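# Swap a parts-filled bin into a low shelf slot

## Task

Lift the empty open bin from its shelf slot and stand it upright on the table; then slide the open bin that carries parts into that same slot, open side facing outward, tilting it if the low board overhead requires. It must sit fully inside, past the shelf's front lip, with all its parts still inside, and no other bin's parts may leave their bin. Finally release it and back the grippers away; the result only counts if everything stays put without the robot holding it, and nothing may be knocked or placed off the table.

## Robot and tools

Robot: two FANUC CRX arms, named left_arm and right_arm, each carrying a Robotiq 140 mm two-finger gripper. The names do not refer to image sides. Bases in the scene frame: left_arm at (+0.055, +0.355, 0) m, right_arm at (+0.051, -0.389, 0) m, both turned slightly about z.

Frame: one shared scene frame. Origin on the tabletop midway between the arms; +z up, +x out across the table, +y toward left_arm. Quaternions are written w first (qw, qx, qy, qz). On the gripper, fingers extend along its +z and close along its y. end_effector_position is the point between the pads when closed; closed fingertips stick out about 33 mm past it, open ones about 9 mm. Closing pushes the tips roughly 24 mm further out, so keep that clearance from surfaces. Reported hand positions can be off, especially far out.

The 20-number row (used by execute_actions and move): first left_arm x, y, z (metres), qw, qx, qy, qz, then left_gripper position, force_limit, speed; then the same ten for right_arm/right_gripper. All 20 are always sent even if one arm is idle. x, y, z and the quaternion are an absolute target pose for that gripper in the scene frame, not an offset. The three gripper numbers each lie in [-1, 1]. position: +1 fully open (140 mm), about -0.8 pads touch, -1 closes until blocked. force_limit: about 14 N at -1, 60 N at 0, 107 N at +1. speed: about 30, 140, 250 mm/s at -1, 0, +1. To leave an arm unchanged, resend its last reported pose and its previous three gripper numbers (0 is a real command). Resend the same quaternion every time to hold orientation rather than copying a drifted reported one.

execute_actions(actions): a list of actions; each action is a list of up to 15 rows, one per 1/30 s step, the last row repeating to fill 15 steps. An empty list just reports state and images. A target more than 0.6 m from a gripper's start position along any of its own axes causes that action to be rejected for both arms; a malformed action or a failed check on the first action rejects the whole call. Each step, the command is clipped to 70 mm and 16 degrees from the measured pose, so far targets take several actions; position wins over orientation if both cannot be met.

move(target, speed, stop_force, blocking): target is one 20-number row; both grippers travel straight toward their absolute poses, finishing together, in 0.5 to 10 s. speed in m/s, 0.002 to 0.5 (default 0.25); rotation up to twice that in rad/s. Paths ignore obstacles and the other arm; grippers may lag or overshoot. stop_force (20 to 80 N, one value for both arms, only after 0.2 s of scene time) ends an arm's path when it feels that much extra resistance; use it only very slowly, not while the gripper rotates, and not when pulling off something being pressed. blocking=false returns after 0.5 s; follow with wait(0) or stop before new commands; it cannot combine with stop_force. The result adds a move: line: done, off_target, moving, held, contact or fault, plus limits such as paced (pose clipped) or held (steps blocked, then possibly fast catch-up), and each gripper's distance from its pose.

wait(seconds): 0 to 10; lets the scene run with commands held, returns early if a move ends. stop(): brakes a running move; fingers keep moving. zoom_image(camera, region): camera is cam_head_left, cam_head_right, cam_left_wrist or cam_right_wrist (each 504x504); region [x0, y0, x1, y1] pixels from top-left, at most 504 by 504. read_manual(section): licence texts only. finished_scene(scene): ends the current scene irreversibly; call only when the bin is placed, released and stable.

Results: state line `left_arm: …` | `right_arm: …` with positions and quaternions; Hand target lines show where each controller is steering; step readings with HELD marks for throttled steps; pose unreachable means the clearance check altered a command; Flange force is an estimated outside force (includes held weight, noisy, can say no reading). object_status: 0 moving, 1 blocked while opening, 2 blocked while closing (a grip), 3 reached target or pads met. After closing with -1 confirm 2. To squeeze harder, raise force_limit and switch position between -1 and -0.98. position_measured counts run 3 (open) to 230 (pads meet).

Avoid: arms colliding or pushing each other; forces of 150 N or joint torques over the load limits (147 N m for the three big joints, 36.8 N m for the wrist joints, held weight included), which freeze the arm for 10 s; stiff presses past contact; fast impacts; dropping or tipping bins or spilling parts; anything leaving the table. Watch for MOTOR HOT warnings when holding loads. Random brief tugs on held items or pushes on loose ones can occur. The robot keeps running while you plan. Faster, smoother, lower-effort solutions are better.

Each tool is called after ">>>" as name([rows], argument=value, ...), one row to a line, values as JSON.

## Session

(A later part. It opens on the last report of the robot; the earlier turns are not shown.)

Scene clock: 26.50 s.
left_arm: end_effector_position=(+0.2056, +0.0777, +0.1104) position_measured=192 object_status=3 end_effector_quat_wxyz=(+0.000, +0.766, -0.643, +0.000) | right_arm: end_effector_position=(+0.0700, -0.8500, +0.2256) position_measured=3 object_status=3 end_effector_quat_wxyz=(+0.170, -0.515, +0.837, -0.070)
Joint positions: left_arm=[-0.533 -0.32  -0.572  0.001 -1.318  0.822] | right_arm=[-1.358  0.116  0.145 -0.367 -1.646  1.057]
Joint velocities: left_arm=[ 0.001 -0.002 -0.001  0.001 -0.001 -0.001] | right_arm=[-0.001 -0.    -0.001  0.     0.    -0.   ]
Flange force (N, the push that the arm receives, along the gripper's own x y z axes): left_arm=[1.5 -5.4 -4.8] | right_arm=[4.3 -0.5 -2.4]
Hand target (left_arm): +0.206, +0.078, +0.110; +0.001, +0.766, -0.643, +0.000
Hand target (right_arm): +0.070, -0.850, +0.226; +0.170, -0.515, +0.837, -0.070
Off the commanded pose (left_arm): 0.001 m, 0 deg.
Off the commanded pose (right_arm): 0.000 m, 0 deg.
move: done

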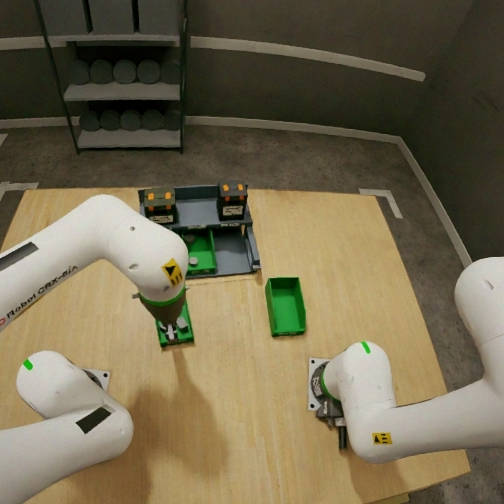

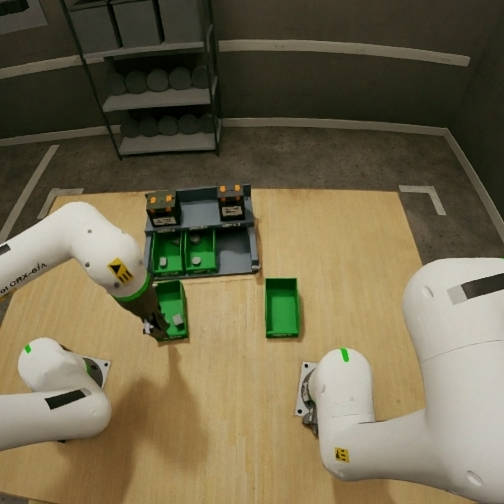

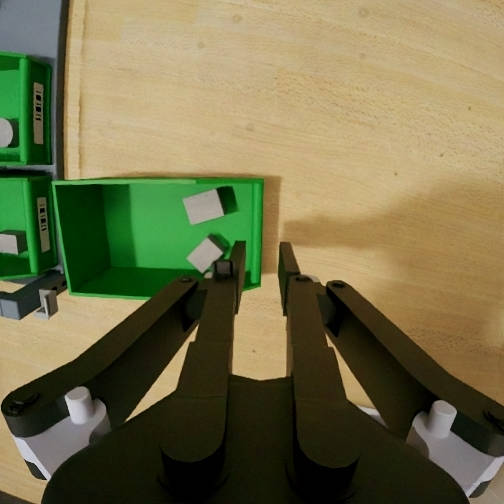

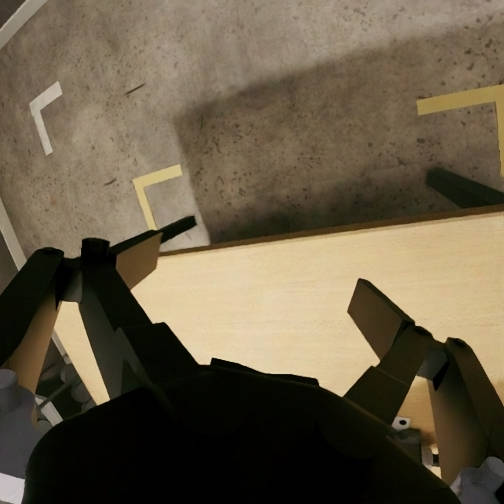

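>>> move(target=[0.2115,0.081,0.05,0,0.766,-0.643,0,-0.5,1,0,0.07,-0.85,0.2256,0.17,-0.515,0.837,-0.07,1,0,0], speed=0.05)

>>> move(target=[0.2115,0.081,0.05,0,0.766,-0.643,0,-1,1,0,0.07,-0.85,0.2256,0.17,-0.515,0.837,-0.07,1,0,0])

>>> move(target=[0.225,-0.122,0.09,0,0.732,-0.681,0,-1,1,0,0.07,-0.85,0.2256,0.17,-0.515,0.837,-0.07,1,0,0], speed=0.12)

>>> move(target=[0.392,-0.11,0.083,0.0446,0.731,-0.68,-0.0415,-1,1,0,0.07,-0.85,0.2256,0.17,-0.515,0.837,-0.07,1,0,0], speed=0.04, stop_force=20)

>>> move(target=[0.462,-0.105,0.08,0.0446,0.731,-0.68,-0.0415,-1,1,0,0.07,-0.85,0.2256,0.17,-0.515,0.837,-0.07,1,0,0], speed=0.03, stop_force=20)

Scene clock: 30.47 s.
left_arm: end_effector_position=(+0.2114, +0.0811, +0.0500) position_measured=192 object_status=3 end_effector_quat_wxyz=(-0.000, +0.766, -0.643, +0.000) | right_arm: end_effector_position=(+0.0700, -0.8500, +0.2256) position_measured=3 object_status=3 end_effector_quat_wxyz=(+0.170, -0.515, +0.837, -0.070)
Joint positions: left_arm=[-0.513 -0.26  -0.678 -0.    -1.152  0.802] | right_arm=[-1.358  0.116  0.145 -0.367 -1.646  1.057]
Joint velocities: left_arm=[ 0.    -0.    -0.001  0.     0.001 -0.   ] | right_arm=[-0.     0.001 -0.001 -0.     0.     0.001]
Flange force (N, the push that the arm receives, along the gripper's own x y z axes): left_arm=[4.3 -4.0 -3.8] | right_arm=[4.6 -0.5 -2.9]
Hand target (left_arm): +0.211, +0.081, +0.050; -0.000, +0.766, -0.643, +0.000
Hand target (right_arm): +0.070, -0.850, +0.226; +0.170, -0.515, +0.837, -0.070
Off the commanded pose (left_arm): 0.000 m, 0 deg.
Off the commanded pose (right_arm): 0.000 m, 0 deg.
move: done

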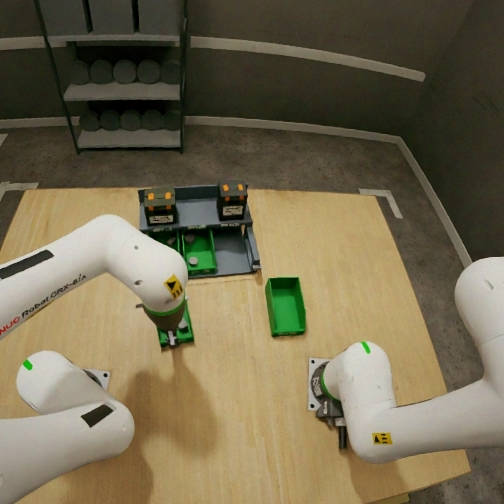

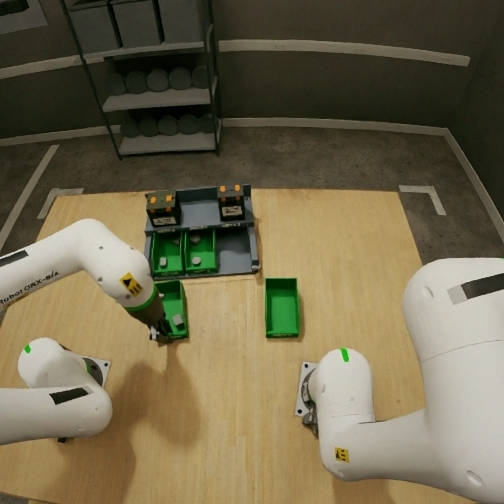

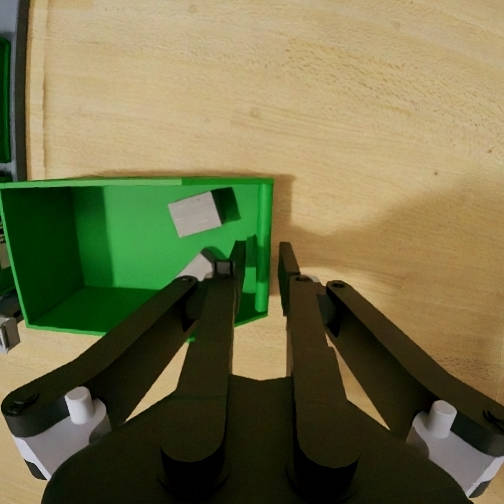

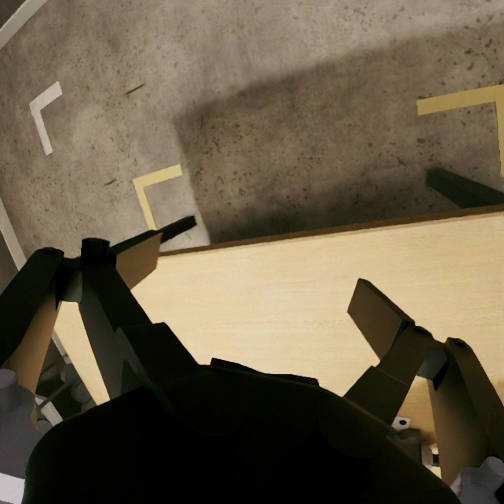

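Scene clock: 31.17 s.
left_arm: end_effector_position=(+0.2115, +0.0810, +0.0500) position_measured=223 object_status=2 end_effector_quat_wxyz=(-0.000, +0.766, -0.643, -0.000) | right_arm: end_effector_position=(+0.0700, -0.8500, +0.2256) position_measured=3 object_status=3 end_effector_quat_wxyz=(+0.170, -0.515, +0.837, -0.070)
Joint positions: left_arm=[-0.513 -0.259 -0.678 -0.    -1.152  0.802] | right_arm=[-1.358  0.116  0.145 -0.367 -1.646  1.057]
Joint velocities: left_arm=[ 0.     0.     0.    -0.001 -0.    -0.   ] | right_arm=[-0.    -0.     0.    -0.    -0.001  0.   ]
Flange force (N, the push that the arm receives, along the gripper's own x y z axes): left_arm=[-8.6 -3.4 -36.9] | right_arm=[5.5 -0.4 -3.3]
Hand target (left_arm): +0.211, +0.081, +0.050; -0.000, +0.766, -0.643, -0.000
Hand target (right_arm): +0.070, -0.850, +0.226; +0.170, -0.515, +0.837, -0.070
Off the commanded pose (left_arm): 0.000 m, 0 deg.
Off the commanded pose (right_arm): 0.000 m, 0 deg.
move: done

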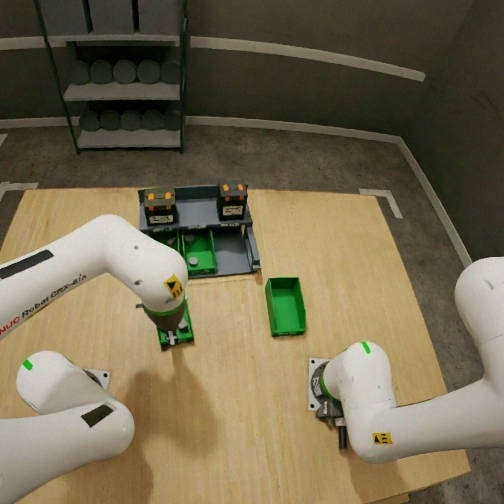

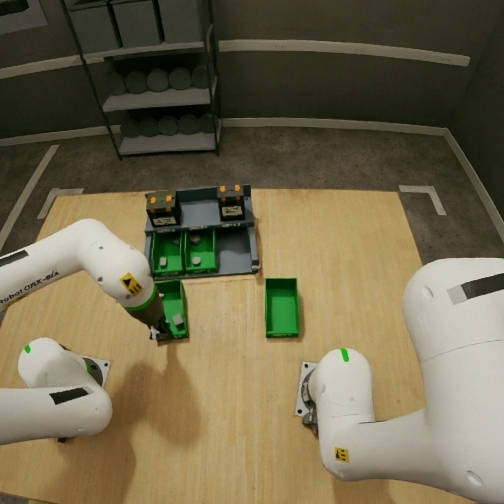

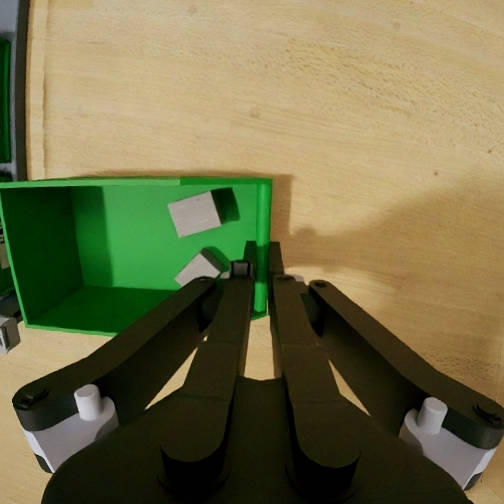

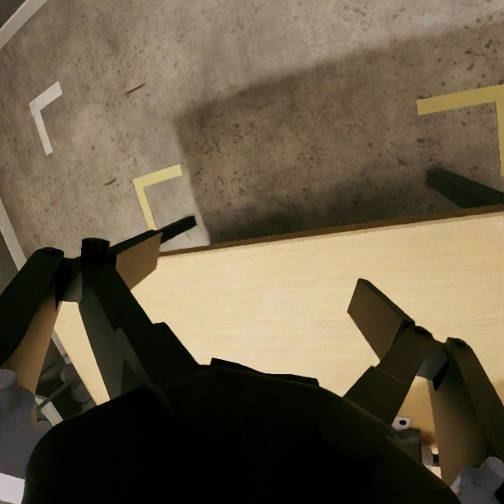

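Scene clock: 33.27 s.
left_arm: end_effector_position=(+0.2247, -0.1218, +0.0897) position_measured=224 object_status=2 end_effector_quat_wxyz=(-0.000, +0.732, -0.681, -0.000) | right_arm: end_effector_position=(+0.0700, -0.8500, +0.2256) position_measured=3 object_status=3 end_effector_quat_wxyz=(+0.170, -0.515, +0.837, -0.070)
Joint positions: left_arm=[-0.855  0.204 -0.128 -0.001 -1.239  1.042] | right_arm=[-1.358  0.116  0.145 -0.367 -1.646  1.057]
Joint velocities: left_arm=[-0.001  0.001 -0.     0.    -0.001  0.   ] | right_arm=[-0.001 -0.    -0.001 -0.     0.    -0.001]
Flange force (N, the push that the arm receives, along the gripper's own x y z axes): left_arm=[7.2 -4.4 0.1] | right_arm=[4.0 -0.8 -2.2]
Hand target (left_arm): +0.225, -0.122, +0.090; -0.000, +0.732, -0.681, -0.000
Hand target (right_arm): +0.070, -0.850, +0.226; +0.170, -0.515, +0.837, -0.070
Off the commanded pose (left_arm): 0.000 m, 0 deg.
Off the commanded pose (right_arm): 0.000 m, 0 deg.
move: done

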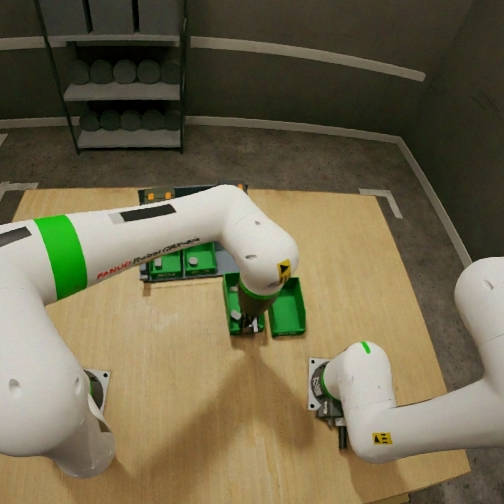

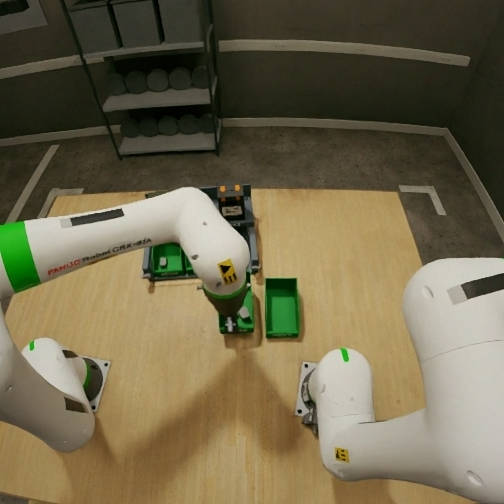

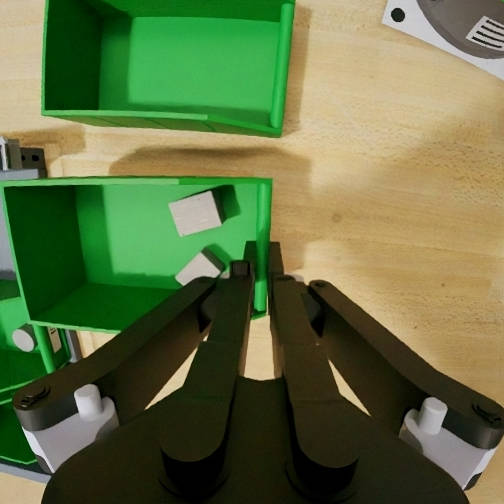

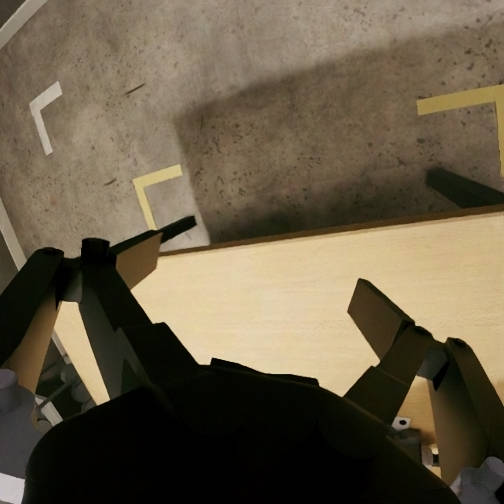

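Scene clock: 37.73 s.
left_arm: end_effector_position=(+0.3920, -0.1106, +0.0830) position_measured=224 object_status=2 end_effector_quat_wxyz=(+0.045, +0.731, -0.680, -0.041) | right_arm: end_effector_position=(+0.0700, -0.8500, +0.2256) position_measured=3 object_status=3 end_effector_quat_wxyz=(+0.170, -0.515, +0.837, -0.070)
Joint positions: left_arm=[-0.55   0.432  0.123  0.084 -1.353  0.715] | right_arm=[-1.358  0.116  0.145 -0.367 -1.646  1.057]
Joint velocities: left_arm=[ 0.001 -0.001  0.001  0.    -0.    -0.   ] | right_arm=[ 0.001 -0.     0.    -0.     0.    -0.001]
Flange force (N, the push that the arm receives, along the gripper's own x y z axes): left_arm=[8.2 -8.1 -1.0] | right_arm=[7.7 -2.8 -4.6]
Hand target (left_arm): +0.392, -0.111, +0.083; +0.045, +0.731, -0.680, -0.041
Hand target (right_arm): +0.070, -0.850, +0.226; +0.170, -0.515, +0.837, -0.070
Off the commanded pose (left_arm): 0.001 m, 0 deg.
Off the commanded pose (right_arm): 0.000 m, 0 deg.
move: done

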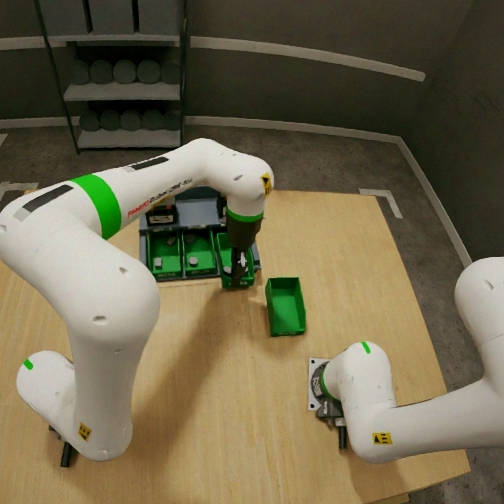

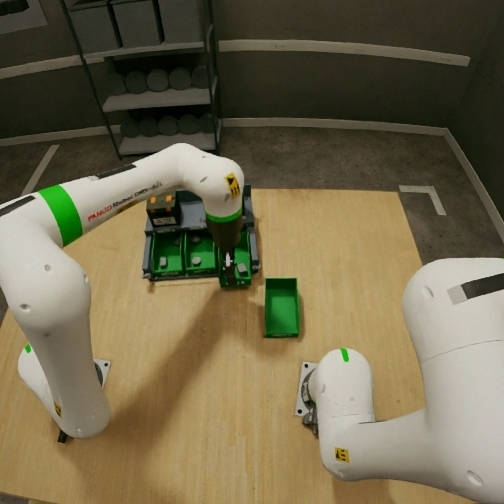

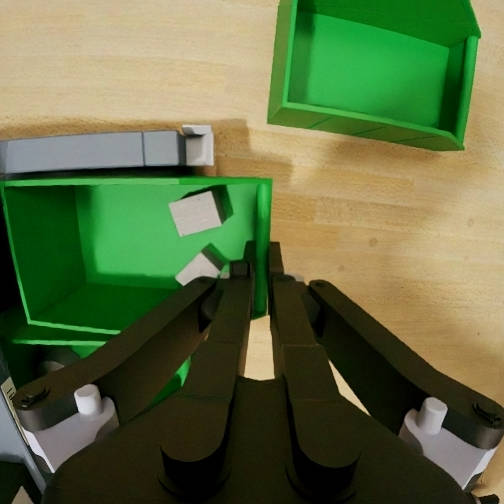

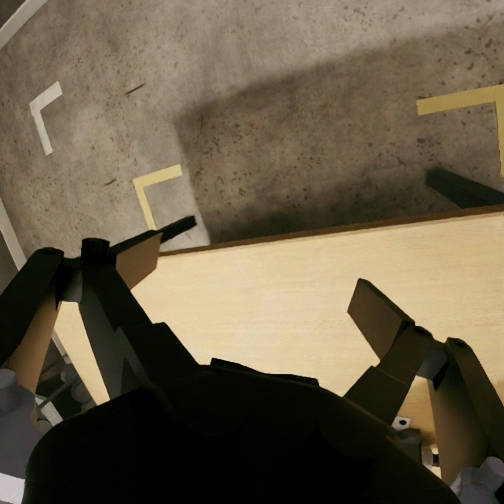

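Scene clock: 40.33 s.
left_arm: end_effector_position=(+0.4620, -0.1052, +0.0799) position_measured=224 object_status=2 end_effector_quat_wxyz=(+0.045, +0.731, -0.680, -0.041) | right_arm: end_effector_position=(+0.0700, -0.8500, +0.2256) position_measured=3 object_status=3 end_effector_quat_wxyz=(+0.170, -0.515, +0.837, -0.070)
Joint positions: left_arm=[-0.475  0.54   0.276  0.076 -1.403  0.645] | right_arm=[-1.358  0.116  0.145 -0.367 -1.646  1.057]
Joint velocities: left_arm=[ 0.  0.  0. -0. -0. -0.] | right_arm=[ 0.001  0.    -0.     0.     0.001  0.   ]
Flange force (N, the push that the arm receives, along the gripper's own x y z axes): left_arm=[3.4 -5.5 -0.6] | right_arm=[5.5 0.0 -4.4]
Hand target (left_arm): +0.462, -0.105, +0.080; +0.045, +0.731, -0.680, -0.041
Hand target (right_arm): +0.070, -0.850, +0.226; +0.170, -0.515, +0.837, -0.070
Off the commanded pose (left_arm): 0.000 m, 0 deg.
Off the commanded pose (right_arm): 0.000 m, 0 deg.
move: done

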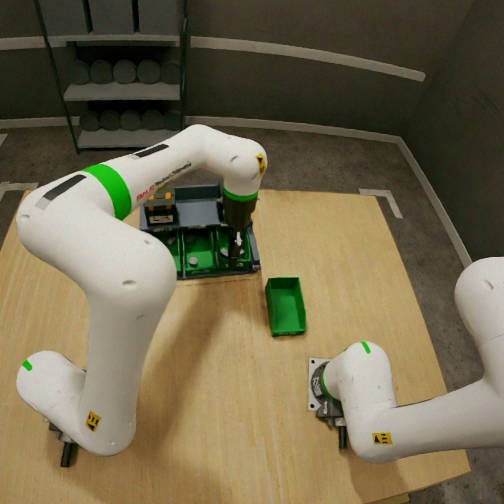

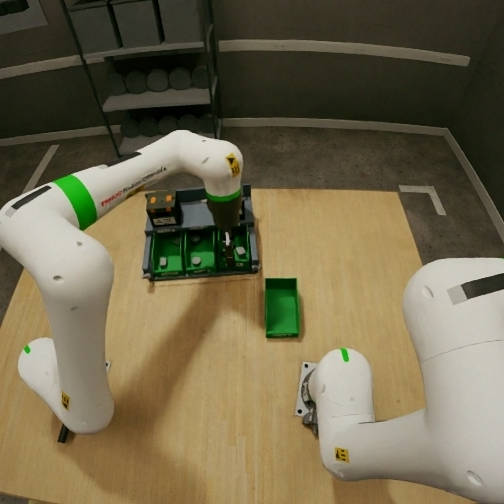

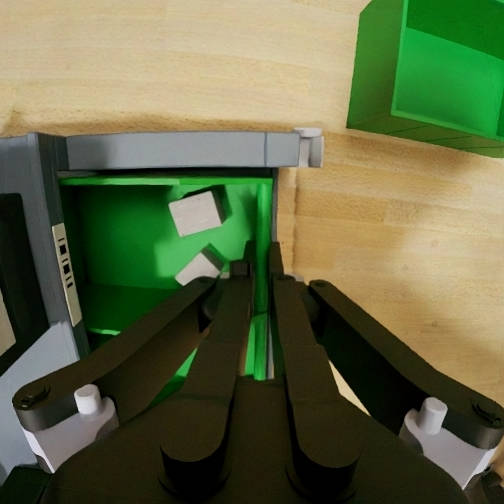

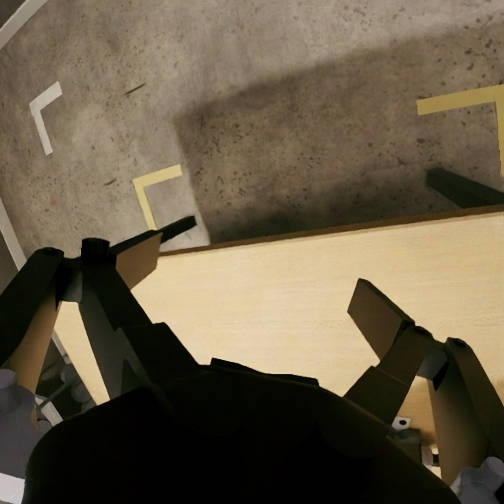

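>>> move(target=[0.46,-0.105,0.058,0,0.732,-0.681,0,-1,1,0,0.07,-0.85,0.2256,0.17,-0.515,0.837,-0.07,1,0,0], speed=0.03)

>>> move(target=[0.46,-0.105,0.058,0,0.732,-0.681,0,-0.5,1,0,0.07,-0.85,0.2256,0.17,-0.515,0.837,-0.07,1,0,0])

>>> move(target=[0.445,-0.105,0.25,0,0.732,-0.681,0,-0.5,1,0,0.07,-0.85,0.2256,0.17,-0.515,0.837,-0.07,1,0,0])

Scene clock: 44.67 s.
left_arm: end_effector_position=(+0.4599, -0.1049, +0.0579) position_measured=224 object_status=2 end_effector_quat_wxyz=(+0.000, +0.732, -0.681, +0.000) | right_arm: end_effector_position=(+0.0700, -0.8500, +0.2256) position_measured=3 object_status=3 end_effector_quat_wxyz=(+0.170, -0.515, +0.837, -0.070)
Joint positions: left_arm=[-0.521  0.483  0.166  0.    -1.254  0.707] | right_arm=[-1.358  0.116  0.145 -0.367 -1.646  1.057]
Joint velocities: left_arm=[-0.     0.    -0.    -0.001  0.002  0.001] | right_arm=[ 0.001  0.    -0.001 -0.    -0.     0.   ]
Flange force (N, the push that the arm receives, along the gripper's own x y z axes): left_arm=[7.4 -6.3 -0.1] | right_arm=[5.9 -0.8 -2.1]
Hand target (left_arm): +0.460, -0.105, +0.058; +0.000, +0.732, -0.681, +0.000
Hand target (right_arm): +0.070, -0.850, +0.226; +0.170, -0.515, +0.837, -0.070
Off the commanded pose (left_arm): 0.000 m, 0 deg.
Off the commanded pose (right_arm): 0.000 m, 0 deg.
move: done

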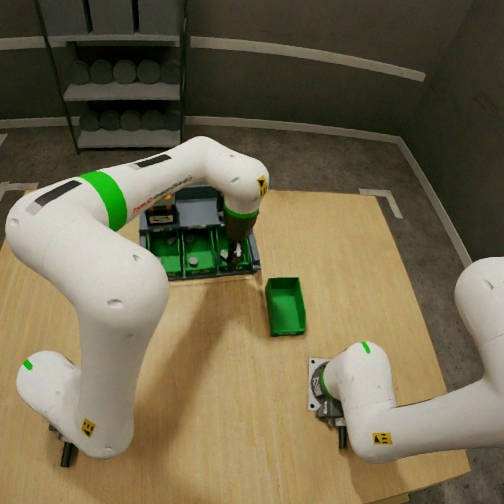

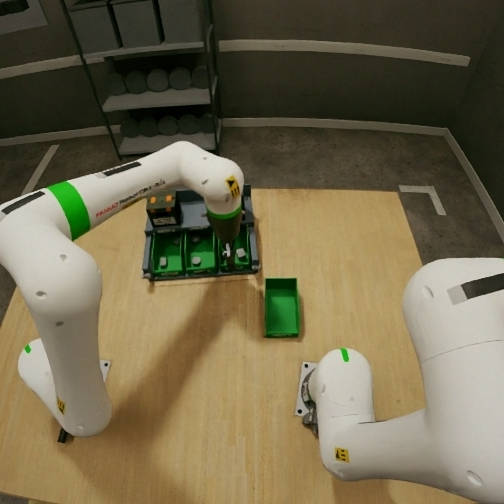

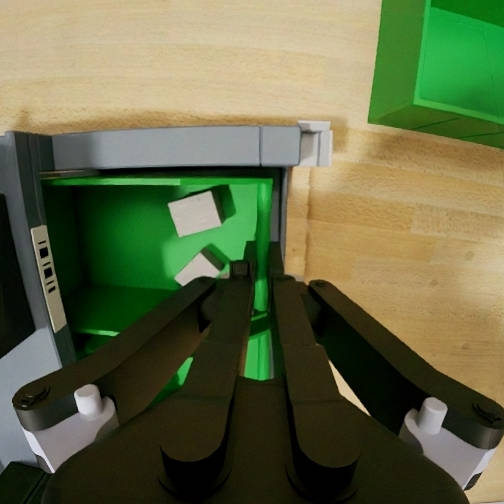

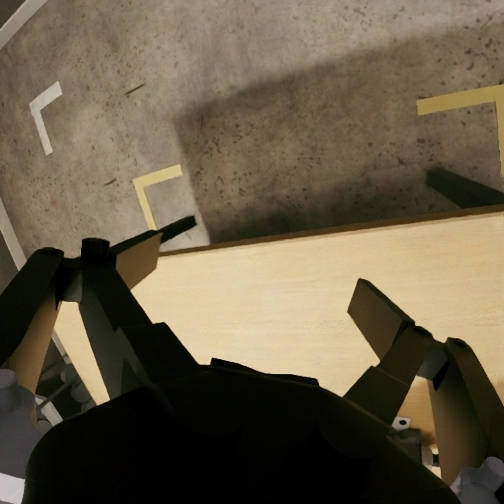

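Scene clock: 45.37 s.
left_arm: end_effector_position=(+0.4600, -0.1050, +0.0580) position_measured=192 object_status=3 end_effector_quat_wxyz=(-0.000, +0.732, -0.681, +0.000) | right_arm: end_effector_position=(+0.0700, -0.8500, +0.2256) position_measured=3 object_status=3 end_effector_quat_wxyz=(+0.170, -0.515, +0.837, -0.070)
Joint positions: left_arm=[-0.521  0.483  0.167 -0.    -1.255  0.707] | right_arm=[-1.358  0.116  0.145 -0.367 -1.646  1.057]
Joint velocities: left_arm=[-0.001  0.001  0.001 -0.    -0.    -0.   ] | right_arm=[ 0.     0.    -0.     0.    -0.     0.001]
Flange force (N, the push that the arm receives, along the gripper's own x y z axes): left_arm=[6.4 -6.9 -3.4] | right_arm=[7.6 -2.1 -3.7]
Hand target (left_arm): +0.460, -0.105, +0.058; -0.000, +0.732, -0.681, +0.000
Hand target (right_arm): +0.070, -0.850, +0.226; +0.170, -0.515, +0.837, -0.070
Off the commanded pose (left_arm): 0.000 m, 0 deg.
Off the commanded pose (right_arm): 0.000 m, 0 deg.
move: done

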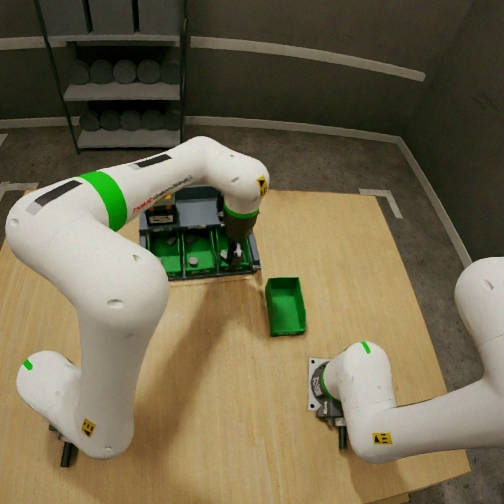

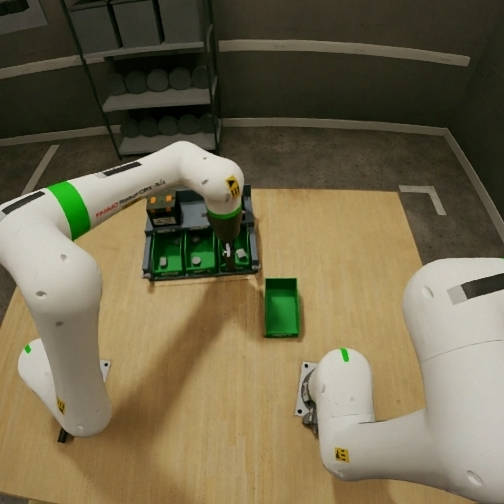

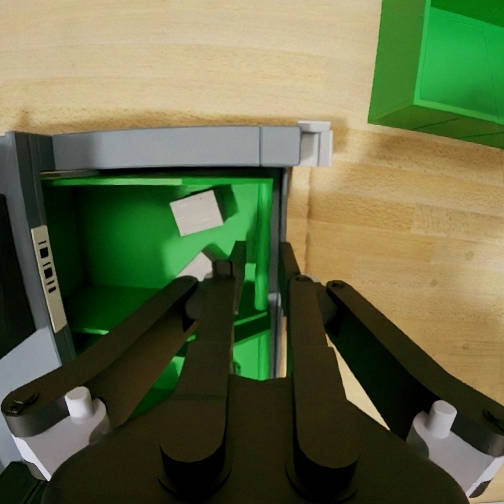

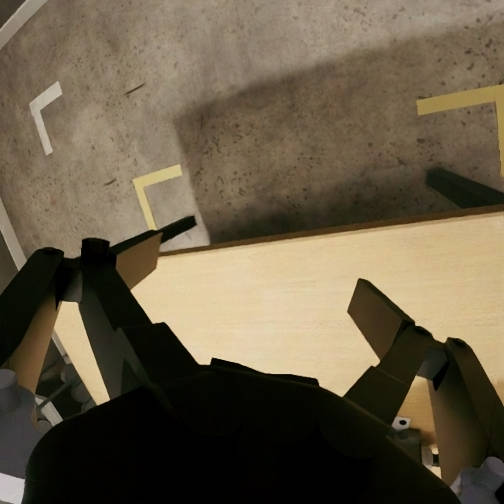

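Scene clock: 46.57 s.
left_arm: end_effector_position=(+0.4453, -0.1052, +0.2500) position_measured=192 object_status=3 end_effector_quat_wxyz=(+0.000, +0.732, -0.681, -0.000) | right_arm: end_effector_position=(+0.0700, -0.8500, +0.2256) position_measured=3 object_status=3 end_effector_quat_wxyz=(+0.170, -0.515, +0.837, -0.070)
Joint positions: left_arm=[-0.536  0.406  0.51   0.    -1.675  0.722] | right_arm=[-1.358  0.116  0.145 -0.367 -1.646  1.057]
Joint velocities: left_arm=[-0.     0.     0.003 -0.    -0.002  0.   ] | right_arm=[-0.     0.     0.001  0.     0.     0.001]
Flange force (N, the push that the arm receives, along the gripper's own x y z axes): left_arm=[10.4 -10.0 -8.1] | right_arm=[2.1 0.2 -2.4]
Hand target (left_arm): +0.445, -0.105, +0.250; +0.000, +0.732, -0.681, -0.000
Hand target (right_arm): +0.070, -0.850, +0.226; +0.170, -0.515, +0.837, -0.070
Off the commanded pose (left_arm): 0.000 m, 0 deg.
Off the commanded pose (right_arm): 0.000 m, 0 deg.
move: done

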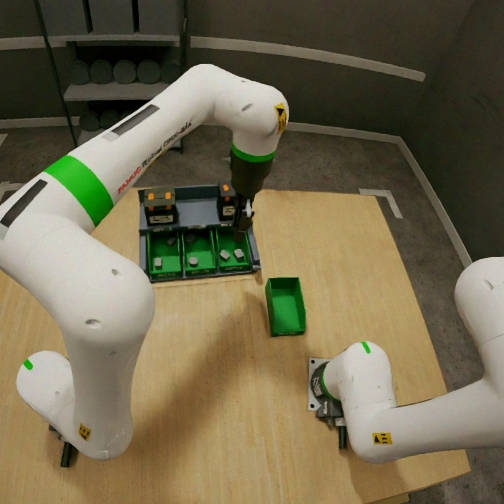

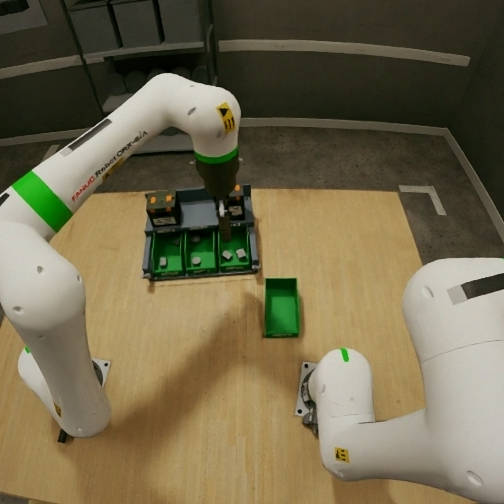

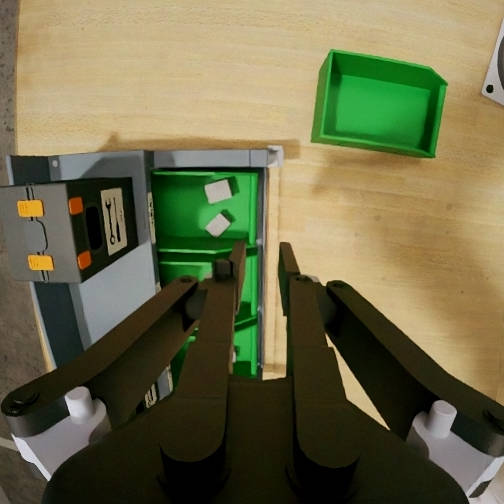

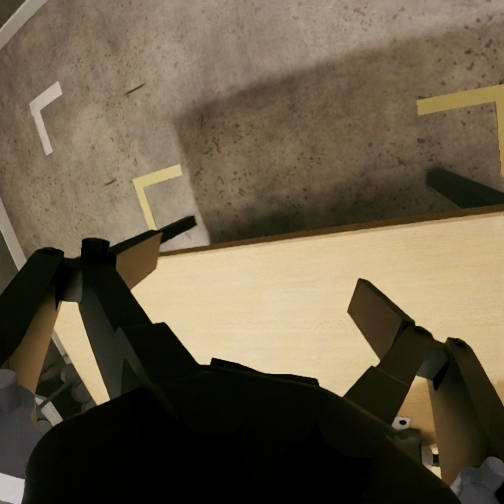

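>>> finished_scene(scene=2)

The scene is finished: the task was done.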